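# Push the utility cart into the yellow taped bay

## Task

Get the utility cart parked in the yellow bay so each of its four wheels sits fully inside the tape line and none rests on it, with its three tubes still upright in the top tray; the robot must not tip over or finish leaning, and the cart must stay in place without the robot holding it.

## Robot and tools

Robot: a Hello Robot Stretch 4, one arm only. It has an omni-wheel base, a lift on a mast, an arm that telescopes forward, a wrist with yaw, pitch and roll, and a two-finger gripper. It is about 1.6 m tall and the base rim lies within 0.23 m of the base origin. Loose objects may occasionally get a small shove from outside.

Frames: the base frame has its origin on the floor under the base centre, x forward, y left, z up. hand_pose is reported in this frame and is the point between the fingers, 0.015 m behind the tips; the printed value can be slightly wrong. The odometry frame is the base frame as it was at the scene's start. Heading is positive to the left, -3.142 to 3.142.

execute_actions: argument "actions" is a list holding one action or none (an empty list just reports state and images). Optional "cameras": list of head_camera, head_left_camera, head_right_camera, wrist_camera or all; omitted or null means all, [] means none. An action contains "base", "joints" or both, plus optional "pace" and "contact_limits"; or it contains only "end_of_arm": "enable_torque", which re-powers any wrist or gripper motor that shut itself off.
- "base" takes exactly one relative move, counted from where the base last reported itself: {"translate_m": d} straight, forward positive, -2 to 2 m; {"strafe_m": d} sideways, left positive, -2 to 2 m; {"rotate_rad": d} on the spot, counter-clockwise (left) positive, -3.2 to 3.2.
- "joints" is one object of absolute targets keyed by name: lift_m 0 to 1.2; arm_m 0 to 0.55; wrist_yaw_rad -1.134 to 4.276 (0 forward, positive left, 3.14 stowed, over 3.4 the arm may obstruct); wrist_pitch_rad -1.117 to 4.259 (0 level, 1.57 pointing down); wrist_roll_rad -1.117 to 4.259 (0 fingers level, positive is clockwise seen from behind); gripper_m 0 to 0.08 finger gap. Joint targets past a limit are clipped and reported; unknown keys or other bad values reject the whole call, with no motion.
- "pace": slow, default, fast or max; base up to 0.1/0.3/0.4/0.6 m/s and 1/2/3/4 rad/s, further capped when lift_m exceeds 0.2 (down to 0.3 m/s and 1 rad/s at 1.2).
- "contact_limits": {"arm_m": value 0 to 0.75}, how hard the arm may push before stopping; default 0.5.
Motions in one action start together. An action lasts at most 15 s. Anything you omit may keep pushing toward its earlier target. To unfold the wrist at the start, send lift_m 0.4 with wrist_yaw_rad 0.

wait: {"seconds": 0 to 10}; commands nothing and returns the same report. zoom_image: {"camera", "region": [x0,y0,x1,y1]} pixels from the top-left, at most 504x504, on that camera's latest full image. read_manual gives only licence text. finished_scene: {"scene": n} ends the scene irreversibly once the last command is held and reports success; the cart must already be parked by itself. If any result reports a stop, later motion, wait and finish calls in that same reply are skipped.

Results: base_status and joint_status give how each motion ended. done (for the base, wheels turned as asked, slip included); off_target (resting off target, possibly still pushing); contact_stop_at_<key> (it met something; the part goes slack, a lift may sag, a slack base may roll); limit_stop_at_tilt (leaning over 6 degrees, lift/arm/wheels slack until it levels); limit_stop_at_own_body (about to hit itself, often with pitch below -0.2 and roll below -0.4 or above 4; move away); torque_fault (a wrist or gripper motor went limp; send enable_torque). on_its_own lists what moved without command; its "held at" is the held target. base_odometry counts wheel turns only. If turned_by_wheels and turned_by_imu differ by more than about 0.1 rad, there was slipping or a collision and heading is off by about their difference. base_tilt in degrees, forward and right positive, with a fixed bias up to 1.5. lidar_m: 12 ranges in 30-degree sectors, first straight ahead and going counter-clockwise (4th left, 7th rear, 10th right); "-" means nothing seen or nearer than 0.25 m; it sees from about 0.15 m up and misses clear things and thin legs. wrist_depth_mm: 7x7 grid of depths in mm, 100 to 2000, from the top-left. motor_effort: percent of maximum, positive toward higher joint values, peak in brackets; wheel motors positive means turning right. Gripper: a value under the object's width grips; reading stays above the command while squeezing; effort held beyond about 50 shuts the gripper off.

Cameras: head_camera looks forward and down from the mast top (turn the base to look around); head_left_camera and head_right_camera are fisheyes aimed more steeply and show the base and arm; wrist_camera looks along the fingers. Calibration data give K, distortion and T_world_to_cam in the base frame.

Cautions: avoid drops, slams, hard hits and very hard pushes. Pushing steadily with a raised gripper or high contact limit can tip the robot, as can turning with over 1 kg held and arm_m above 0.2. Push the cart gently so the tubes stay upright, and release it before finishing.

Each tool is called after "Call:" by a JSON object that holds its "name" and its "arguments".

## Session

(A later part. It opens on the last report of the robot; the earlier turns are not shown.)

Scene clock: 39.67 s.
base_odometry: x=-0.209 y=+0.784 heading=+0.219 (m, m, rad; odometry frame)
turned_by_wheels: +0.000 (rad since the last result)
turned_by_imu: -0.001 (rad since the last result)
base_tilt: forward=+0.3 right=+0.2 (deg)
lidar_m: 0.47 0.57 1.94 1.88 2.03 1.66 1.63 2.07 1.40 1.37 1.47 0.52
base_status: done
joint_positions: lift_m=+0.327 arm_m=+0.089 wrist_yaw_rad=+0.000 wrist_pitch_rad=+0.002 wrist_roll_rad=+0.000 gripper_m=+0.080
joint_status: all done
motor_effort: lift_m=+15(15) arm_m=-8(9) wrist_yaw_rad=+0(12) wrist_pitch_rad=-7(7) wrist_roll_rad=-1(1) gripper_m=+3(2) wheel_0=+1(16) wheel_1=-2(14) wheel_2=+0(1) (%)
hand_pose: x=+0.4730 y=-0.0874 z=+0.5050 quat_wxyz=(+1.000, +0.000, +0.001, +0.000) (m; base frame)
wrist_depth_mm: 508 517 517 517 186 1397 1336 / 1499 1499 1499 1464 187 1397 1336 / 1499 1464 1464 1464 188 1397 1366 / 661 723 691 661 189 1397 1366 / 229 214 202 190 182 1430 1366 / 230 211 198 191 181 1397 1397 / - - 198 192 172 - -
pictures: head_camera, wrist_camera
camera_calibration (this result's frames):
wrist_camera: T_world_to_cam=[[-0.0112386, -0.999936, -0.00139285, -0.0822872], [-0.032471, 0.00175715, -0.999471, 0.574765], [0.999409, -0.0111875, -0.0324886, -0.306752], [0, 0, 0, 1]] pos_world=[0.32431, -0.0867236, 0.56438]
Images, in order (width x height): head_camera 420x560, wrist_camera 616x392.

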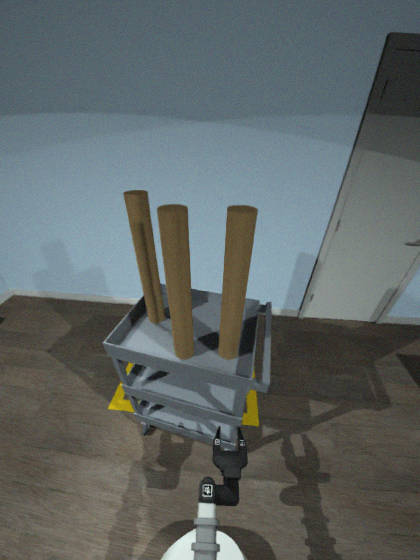

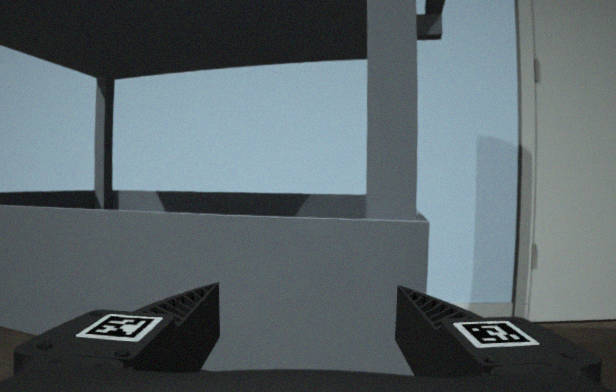

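Call:
{"name": "execute_actions", "arguments": {"actions": []}}

Scene clock: 40.27 s.
base_odometry: x=-0.209 y=+0.784 heading=+0.219 (m, m, rad; odometry frame)
turned_by_wheels: +0.000 (rad since the last result)
turned_by_imu: +0.000 (rad since the last result)
base_tilt: forward=+0.3 right=+0.2 (deg)
lidar_m: 0.48 0.57 1.94 1.89 2.03 1.68 1.61 2.08 1.41 1.38 1.48 0.50
base_status: done
joint_positions: lift_m=+0.327 arm_m=+0.089 wrist_yaw_rad=+0.000 wrist_pitch_rad=+0.002 wrist_roll_rad=+0.000 gripper_m=+0.080
joint_status: all done
motor_effort: lift_m=+15(15) arm_m=-8(9) wrist_yaw_rad=+0(12) wrist_pitch_rad=-7(7) wrist_roll_rad=+1(1) gripper_m=+2(2) wheel_0=+1(16) wheel_1=-2(14) wheel_2=+0(1) (%)
hand_pose: x=+0.4730 y=-0.0874 z=+0.5050 quat_wxyz=(+1.000, +0.000, +0.001, +0.000) (m; base frame)
wrist_depth_mm: 508 517 521 517 186 1366 1366 / 1499 1464 1464 1430 186 1397 1366 / 1499 1464 1464 1430 187 1430 1336 / 661 723 691 654 188 1397 1366 / 229 215 202 190 182 1397 1366 / 230 211 198 191 181 1366 1397 / - - 198 192 172 - -
pictures: head_camera, head_left_camera, head_right_camera, wrist_camera
camera_calibration (this result's frames):
wrist_camera: T_world_to_cam=[[-0.011241, -0.999936, -0.00139283, -0.0822866], [-0.032471, 0.00175721, -0.999471, 0.574765], [0.999409, -0.0111898, -0.0324886, -0.306752], [0, 0, 0, 1]] pos_world=[0.324309, -0.0867238, 0.56438]
Images, in order (width x height): head_camera 420x560, head_left_camera 420x672, head_right_camera 420x672, wrist_camera 616x392.

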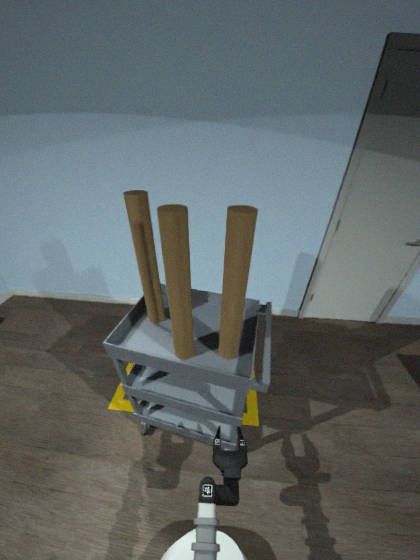

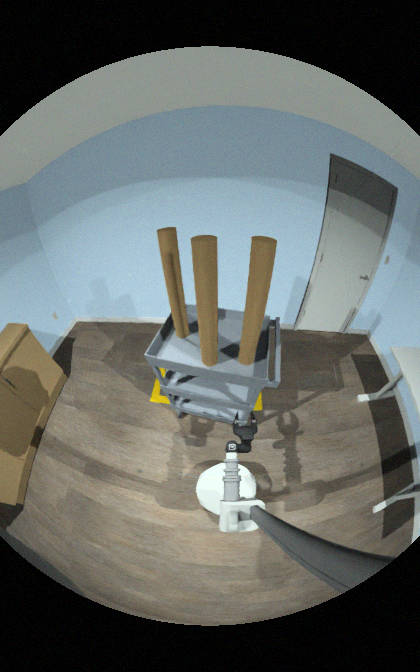

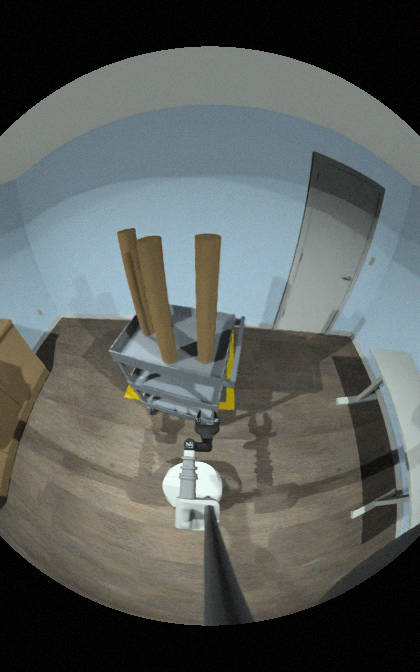

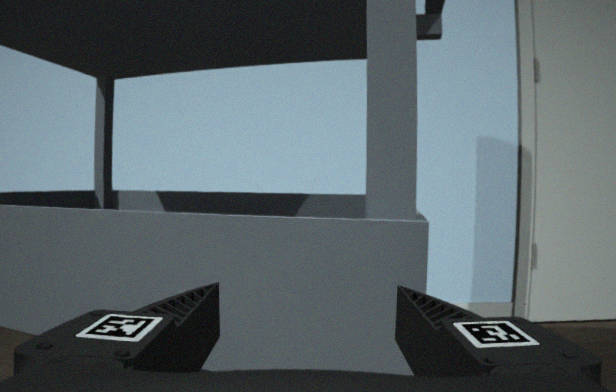

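Call:
{"name": "execute_actions", "arguments": {"actions": [{"base": {"translate_m": 0.19}}]}}

Scene clock: 42.80 s.
base_odometry: x=-0.023 y=+0.825 heading=+0.220 (m, m, rad; odometry frame)
turned_by_wheels: +0.000 (rad since the last result)
turned_by_imu: -0.002 (rad since the last result)
base_tilt: forward=+0.4 right=+0.2 (deg)
lidar_m: 0.47 0.52 1.92 1.86 2.03 1.88 1.83 2.26 1.41 1.38 1.46 0.46
base_status: done
joint_positions: lift_m=+0.327 arm_m=+0.089 wrist_yaw_rad=-0.002 wrist_pitch_rad=+0.002 wrist_roll_rad=+0.000 gripper_m=+0.080
joint_status: not commanded
motor_effort: lift_m=+15(15) arm_m=-5(8) wrist_yaw_rad=+6(35) wrist_pitch_rad=-6(7) wrist_roll_rad=+1(1) gripper_m=+3(3) wheel_0=+3(10) wheel_1=+4(8) wheel_2=-3(23) (%)
hand_pose: x=+0.4722 y=-0.0879 z=+0.5050 quat_wxyz=(+1.000, +0.000, +0.001, -0.001) (m; base frame)
wrist_depth_mm: 508 517 517 517 496 1205 1182 / 647 1308 1281 1255 574 1205 1205 / 1336 1308 1281 1281 580 1229 1205 / 640 654 634 621 580 1229 1205 / 183 179 174 169 165 163 1205 / 184 177 173 170 166 162 1205 / - - 174 171 165 - -
pictures: head_camera, head_left_camera, head_right_camera, wrist_camera
camera_calibration (this result's frames):
wrist_camera: T_world_to_cam=[[-0.0132891, -0.999911, -0.00131624, -0.0817999], [-0.0322265, 0.00174397, -0.999479, 0.57468], [0.999392, -0.0132398, -0.0322468, -0.306293], [0, 0, 0, 1]] pos_world=[0.32354, -0.0868501, 0.564396]
Images, in order (width x height): head_camera 420x560, head_left_camera 420x672, head_right_camera 420x672, wrist_camera 616x392.

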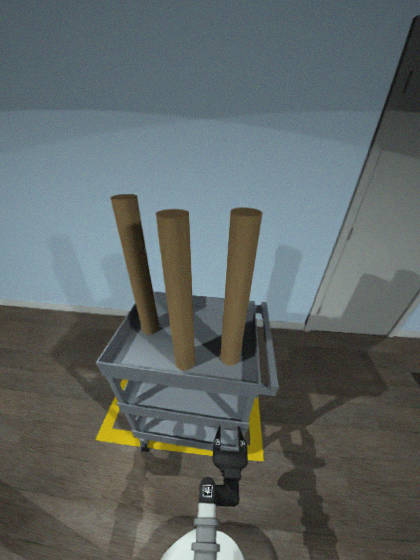

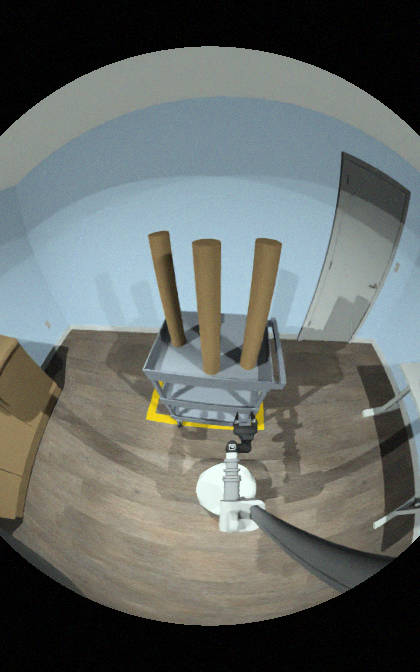

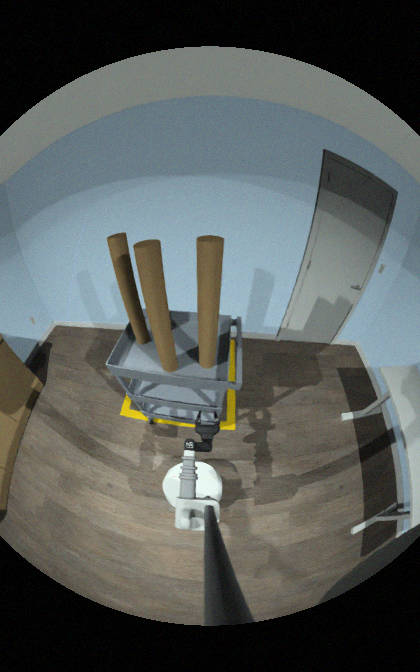

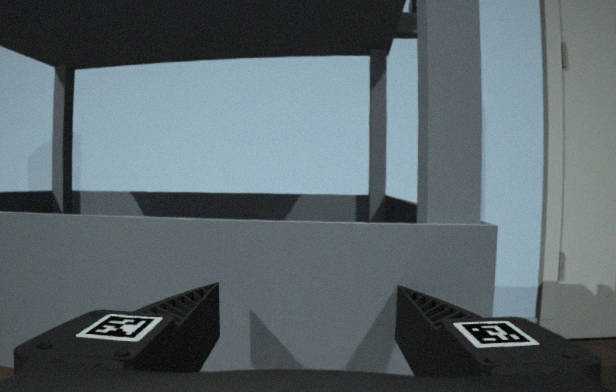

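Call:
{"name": "zoom_image", "arguments": {"camera": "head_camera", "region": [80, 280, 300, 480]}}

Region (80, 280, 300, 480) of head_camera's 420x560 image, scaled by 2.291, with more detail than that image has; it fills the top 458 rows of this view, and the rest is white.

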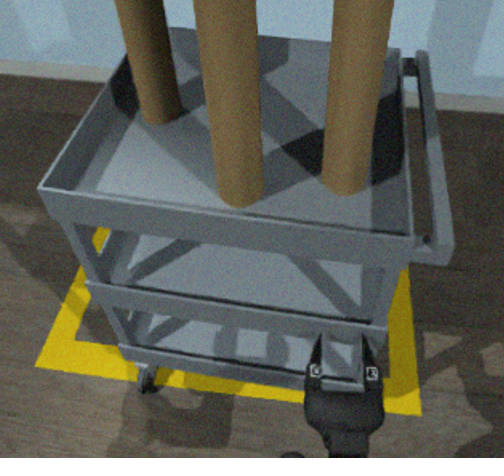

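Call:
{"name": "execute_actions", "arguments": {"actions": [{"base": {"translate_m": 0.31}}]}}

Scene clock: 46.67 s.
base_odometry: x=+0.279 y=+0.893 heading=+0.220 (m, m, rad; odometry frame)
turned_by_wheels: +0.000 (rad since the last result)
turned_by_imu: -0.004 (rad since the last result)
base_tilt: forward=+0.3 right=+0.2 (deg)
lidar_m: 0.44 0.47 1.98 1.86 1.97 2.49 2.15 2.61 1.44 1.41 1.71 0.47
base_status: done
joint_positions: lift_m=+0.327 arm_m=+0.089 wrist_yaw_rad=-0.001 wrist_pitch_rad=+0.002 wrist_roll_rad=+0.000 gripper_m=+0.080
joint_status: not commanded
motor_effort: lift_m=+15(15) arm_m=-4(5) wrist_yaw_rad=+3(33) wrist_pitch_rad=-6(6) wrist_roll_rad=+0(0) gripper_m=+3(4) wheel_0=+4(5) wheel_1=+3(8) wheel_2=-4(19) (%)
hand_pose: x=+0.4723 y=-0.0876 z=+0.5050 quat_wxyz=(+1.000, +0.000, +0.001, +0.000) (m; base frame)
wrist_depth_mm: 512 517 517 517 946 177 917 / 1008 991 976 960 946 177 931 / 1025 991 991 976 960 178 931 / 591 603 609 615 960 179 931 / 161 163 166 168 171 174 931 / 162 163 167 169 171 173 946 / - - 167 170 167 - -
pictures: head_camera, head_left_camera, head_right_camera, wrist_camera
camera_calibration (this result's frames):
wrist_camera: T_world_to_cam=[[-0.0121418, -0.999925, -0.00133318, -0.0820899], [-0.0323368, 0.00172523, -0.999476, 0.574707], [0.999403, -0.0120923, -0.0323554, -0.306191], [0, 0, 0, 1]] pos_world=[0.323596, -0.0867778, 0.564389]
Images, in order (width x height): head_camera 420x560, head_left_camera 420x672, head_right_camera 420x672, wrist_camera 616x392.

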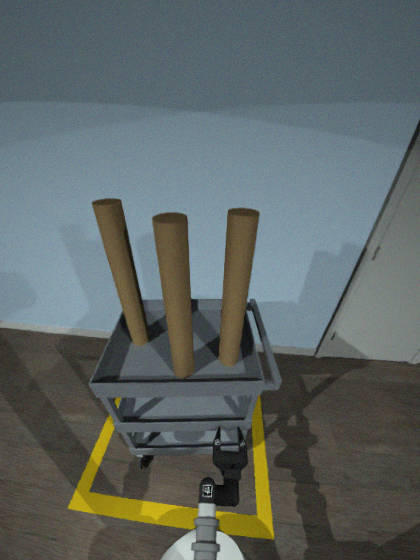

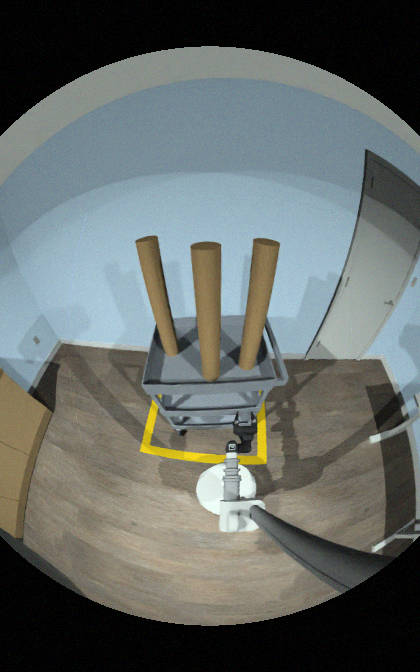

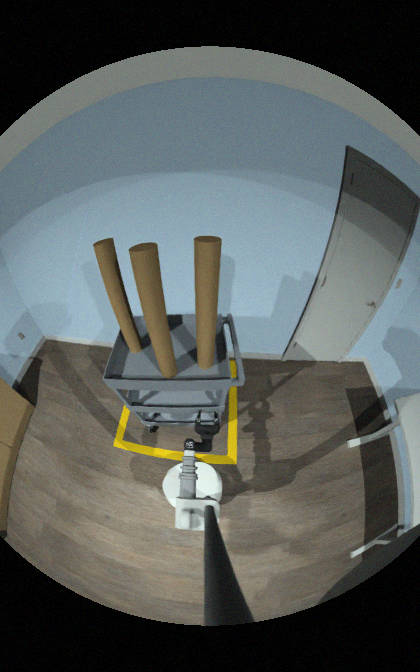

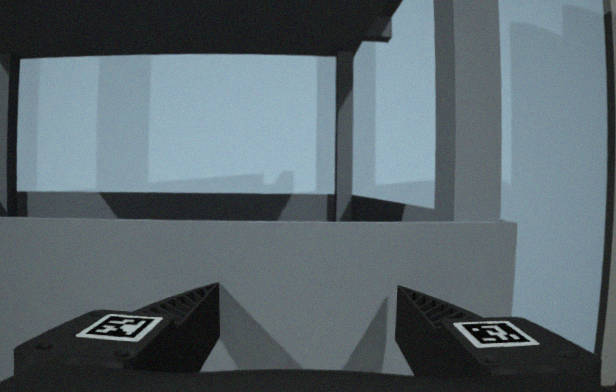

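Call:
{"name": "zoom_image", "arguments": {"camera": "head_camera", "region": [50, 290, 300, 550]}}

Call:
{"name": "zoom_image", "arguments": {"camera": "head_right_camera", "region": [90, 300, 290, 500]}}

Call:
{"name": "zoom_image", "arguments": {"camera": "head_left_camera", "region": [120, 300, 320, 500]}}

Region (50, 290, 300, 550) of head_camera's 420x560 image, scaled by 1.938, with more detail than that image has; it fills the left 485 columns of this view, and the rest is white.

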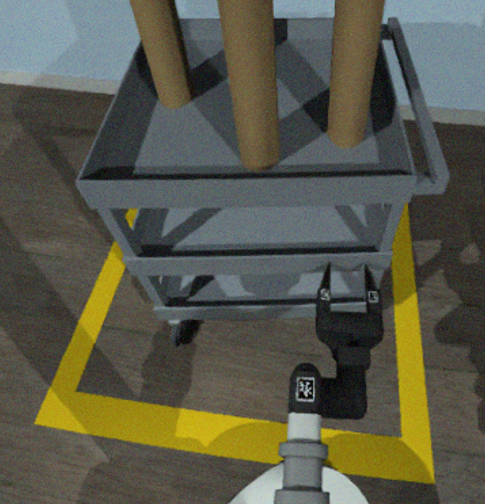

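Region (90, 300, 290, 500) of head_right_camera's 420x672 image, scaled by 2.520, with more detail than that image has.

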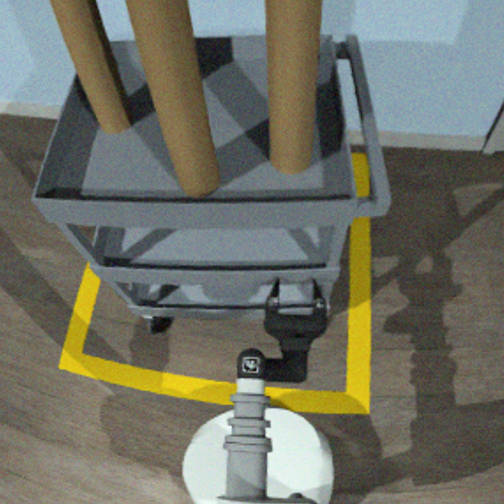

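Region (120, 300, 320, 500) of head_left_camera's 420x672 image, scaled by 2.520, with more detail than that image has.

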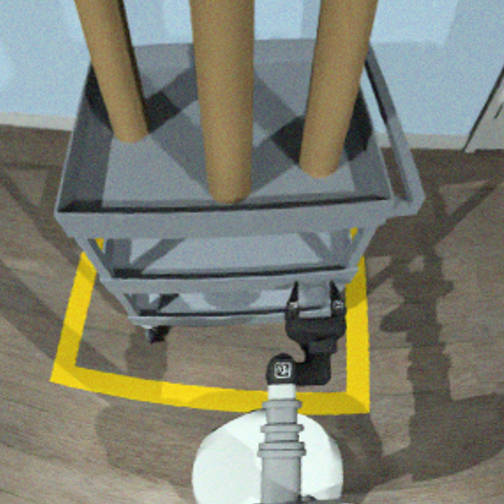

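Call:
{"name": "execute_actions", "arguments": {"actions": [{"base": {"translate_m": -0.08}, "pace": "fast"}]}}

Scene clock: 49.13 s.
base_odometry: x=+0.201 y=+0.875 heading=+0.219 (m, m, rad; odometry frame)
turned_by_wheels: -0.001 (rad since the last result)
turned_by_imu: -0.001 (rad since the last result)
base_tilt: forward=+0.3 right=+0.2 (deg)
lidar_m: 0.53 0.57 2.07 1.84 2.01 2.41 2.03 2.50 1.44 1.40 1.84 0.58
base_status: done
joint_positions: lift_m=+0.327 arm_m=+0.089 wrist_yaw_rad=+0.000 wrist_pitch_rad=+0.002 wrist_roll_rad=+0.000 gripper_m=+0.080
joint_status: not commanded
motor_effort: lift_m=+15(15) arm_m=-4(4) wrist_yaw_rad=+0(3) wrist_pitch_rad=-6(6) wrist_roll_rad=+2(1) gripper_m=+2(2) wheel_0=-3(11) wheel_1=-2(9) wheel_2=-3(15) (%)
hand_pose: x=+0.4723 y=-0.0874 z=+0.5050 quat_wxyz=(+1.000, +0.000, +0.001, +0.000) (m; base frame)
wrist_depth_mm: 508 517 517 517 477 1008 991 / 1078 1078 1042 1042 1025 1008 1008 / 1078 1078 1078 1042 1025 1008 1008 / 640 676 683 683 264 1025 1008 / 237 240 244 247 251 1025 1008 / 238 240 246 249 251 254 1025 / - - 248 699 212 - -
pictures: head_camera, head_left_camera, head_right_camera, wrist_camera
camera_calibration (this result's frames):
wrist_camera: T_world_to_cam=[[-0.0112404, -0.999936, -0.0013332, -0.082324], [-0.0323433, 0.00169616, -0.999475, 0.574708], [0.999414, -0.0111913, -0.0323603, -0.306191], [0, 0, 0, 1]] pos_world=[0.323674, -0.0867202, 0.564389]
Images, in order (width x height): head_camera 420x560, head_left_camera 420x672, head_right_camera 420x672, wrist_camera 616x392.

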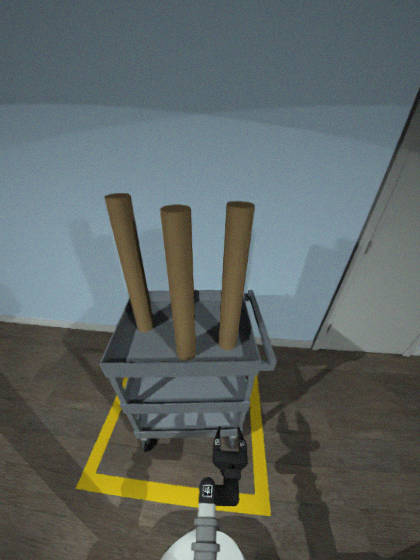

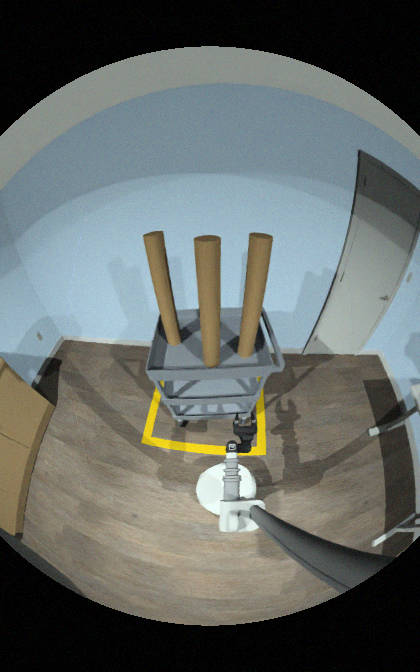

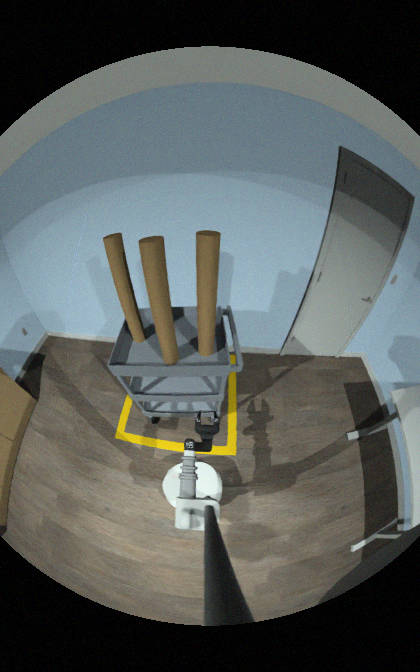

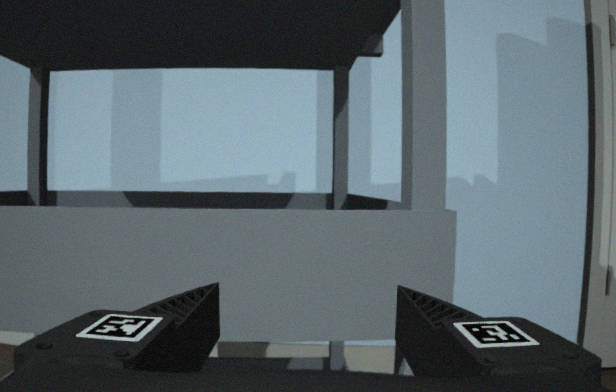

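Call:
{"name": "zoom_image", "arguments": {"camera": "head_right_camera", "region": [100, 330, 260, 470]}}

Call:
{"name": "zoom_image", "arguments": {"camera": "head_camera", "region": [70, 350, 290, 530]}}

Region (100, 330, 260, 470) of head_right_camera's 420x672 image, scaled by 3.150, with more detail than that image has; it fills the top 441 rows of this view, and the rest is white.

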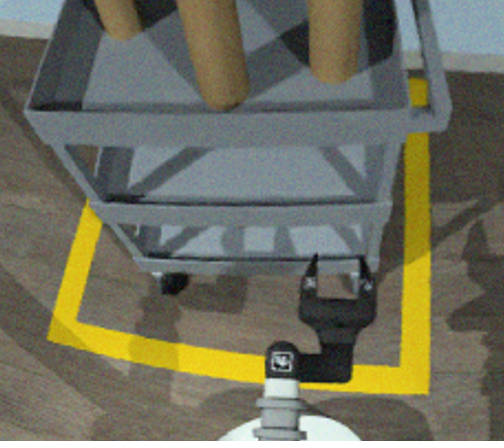

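Region (70, 350, 290, 530) of head_camera's 420x560 image, scaled by 2.291, with more detail than that image has; it fills the top 412 rows of this view, and the rest is white.

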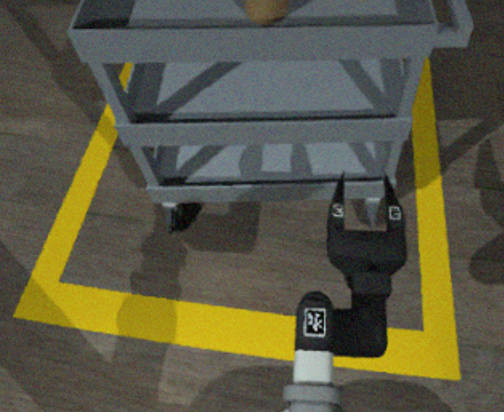

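Call:
{"name": "finished_scene", "arguments": {"scene": 2}}

The scene is finished: the task was done.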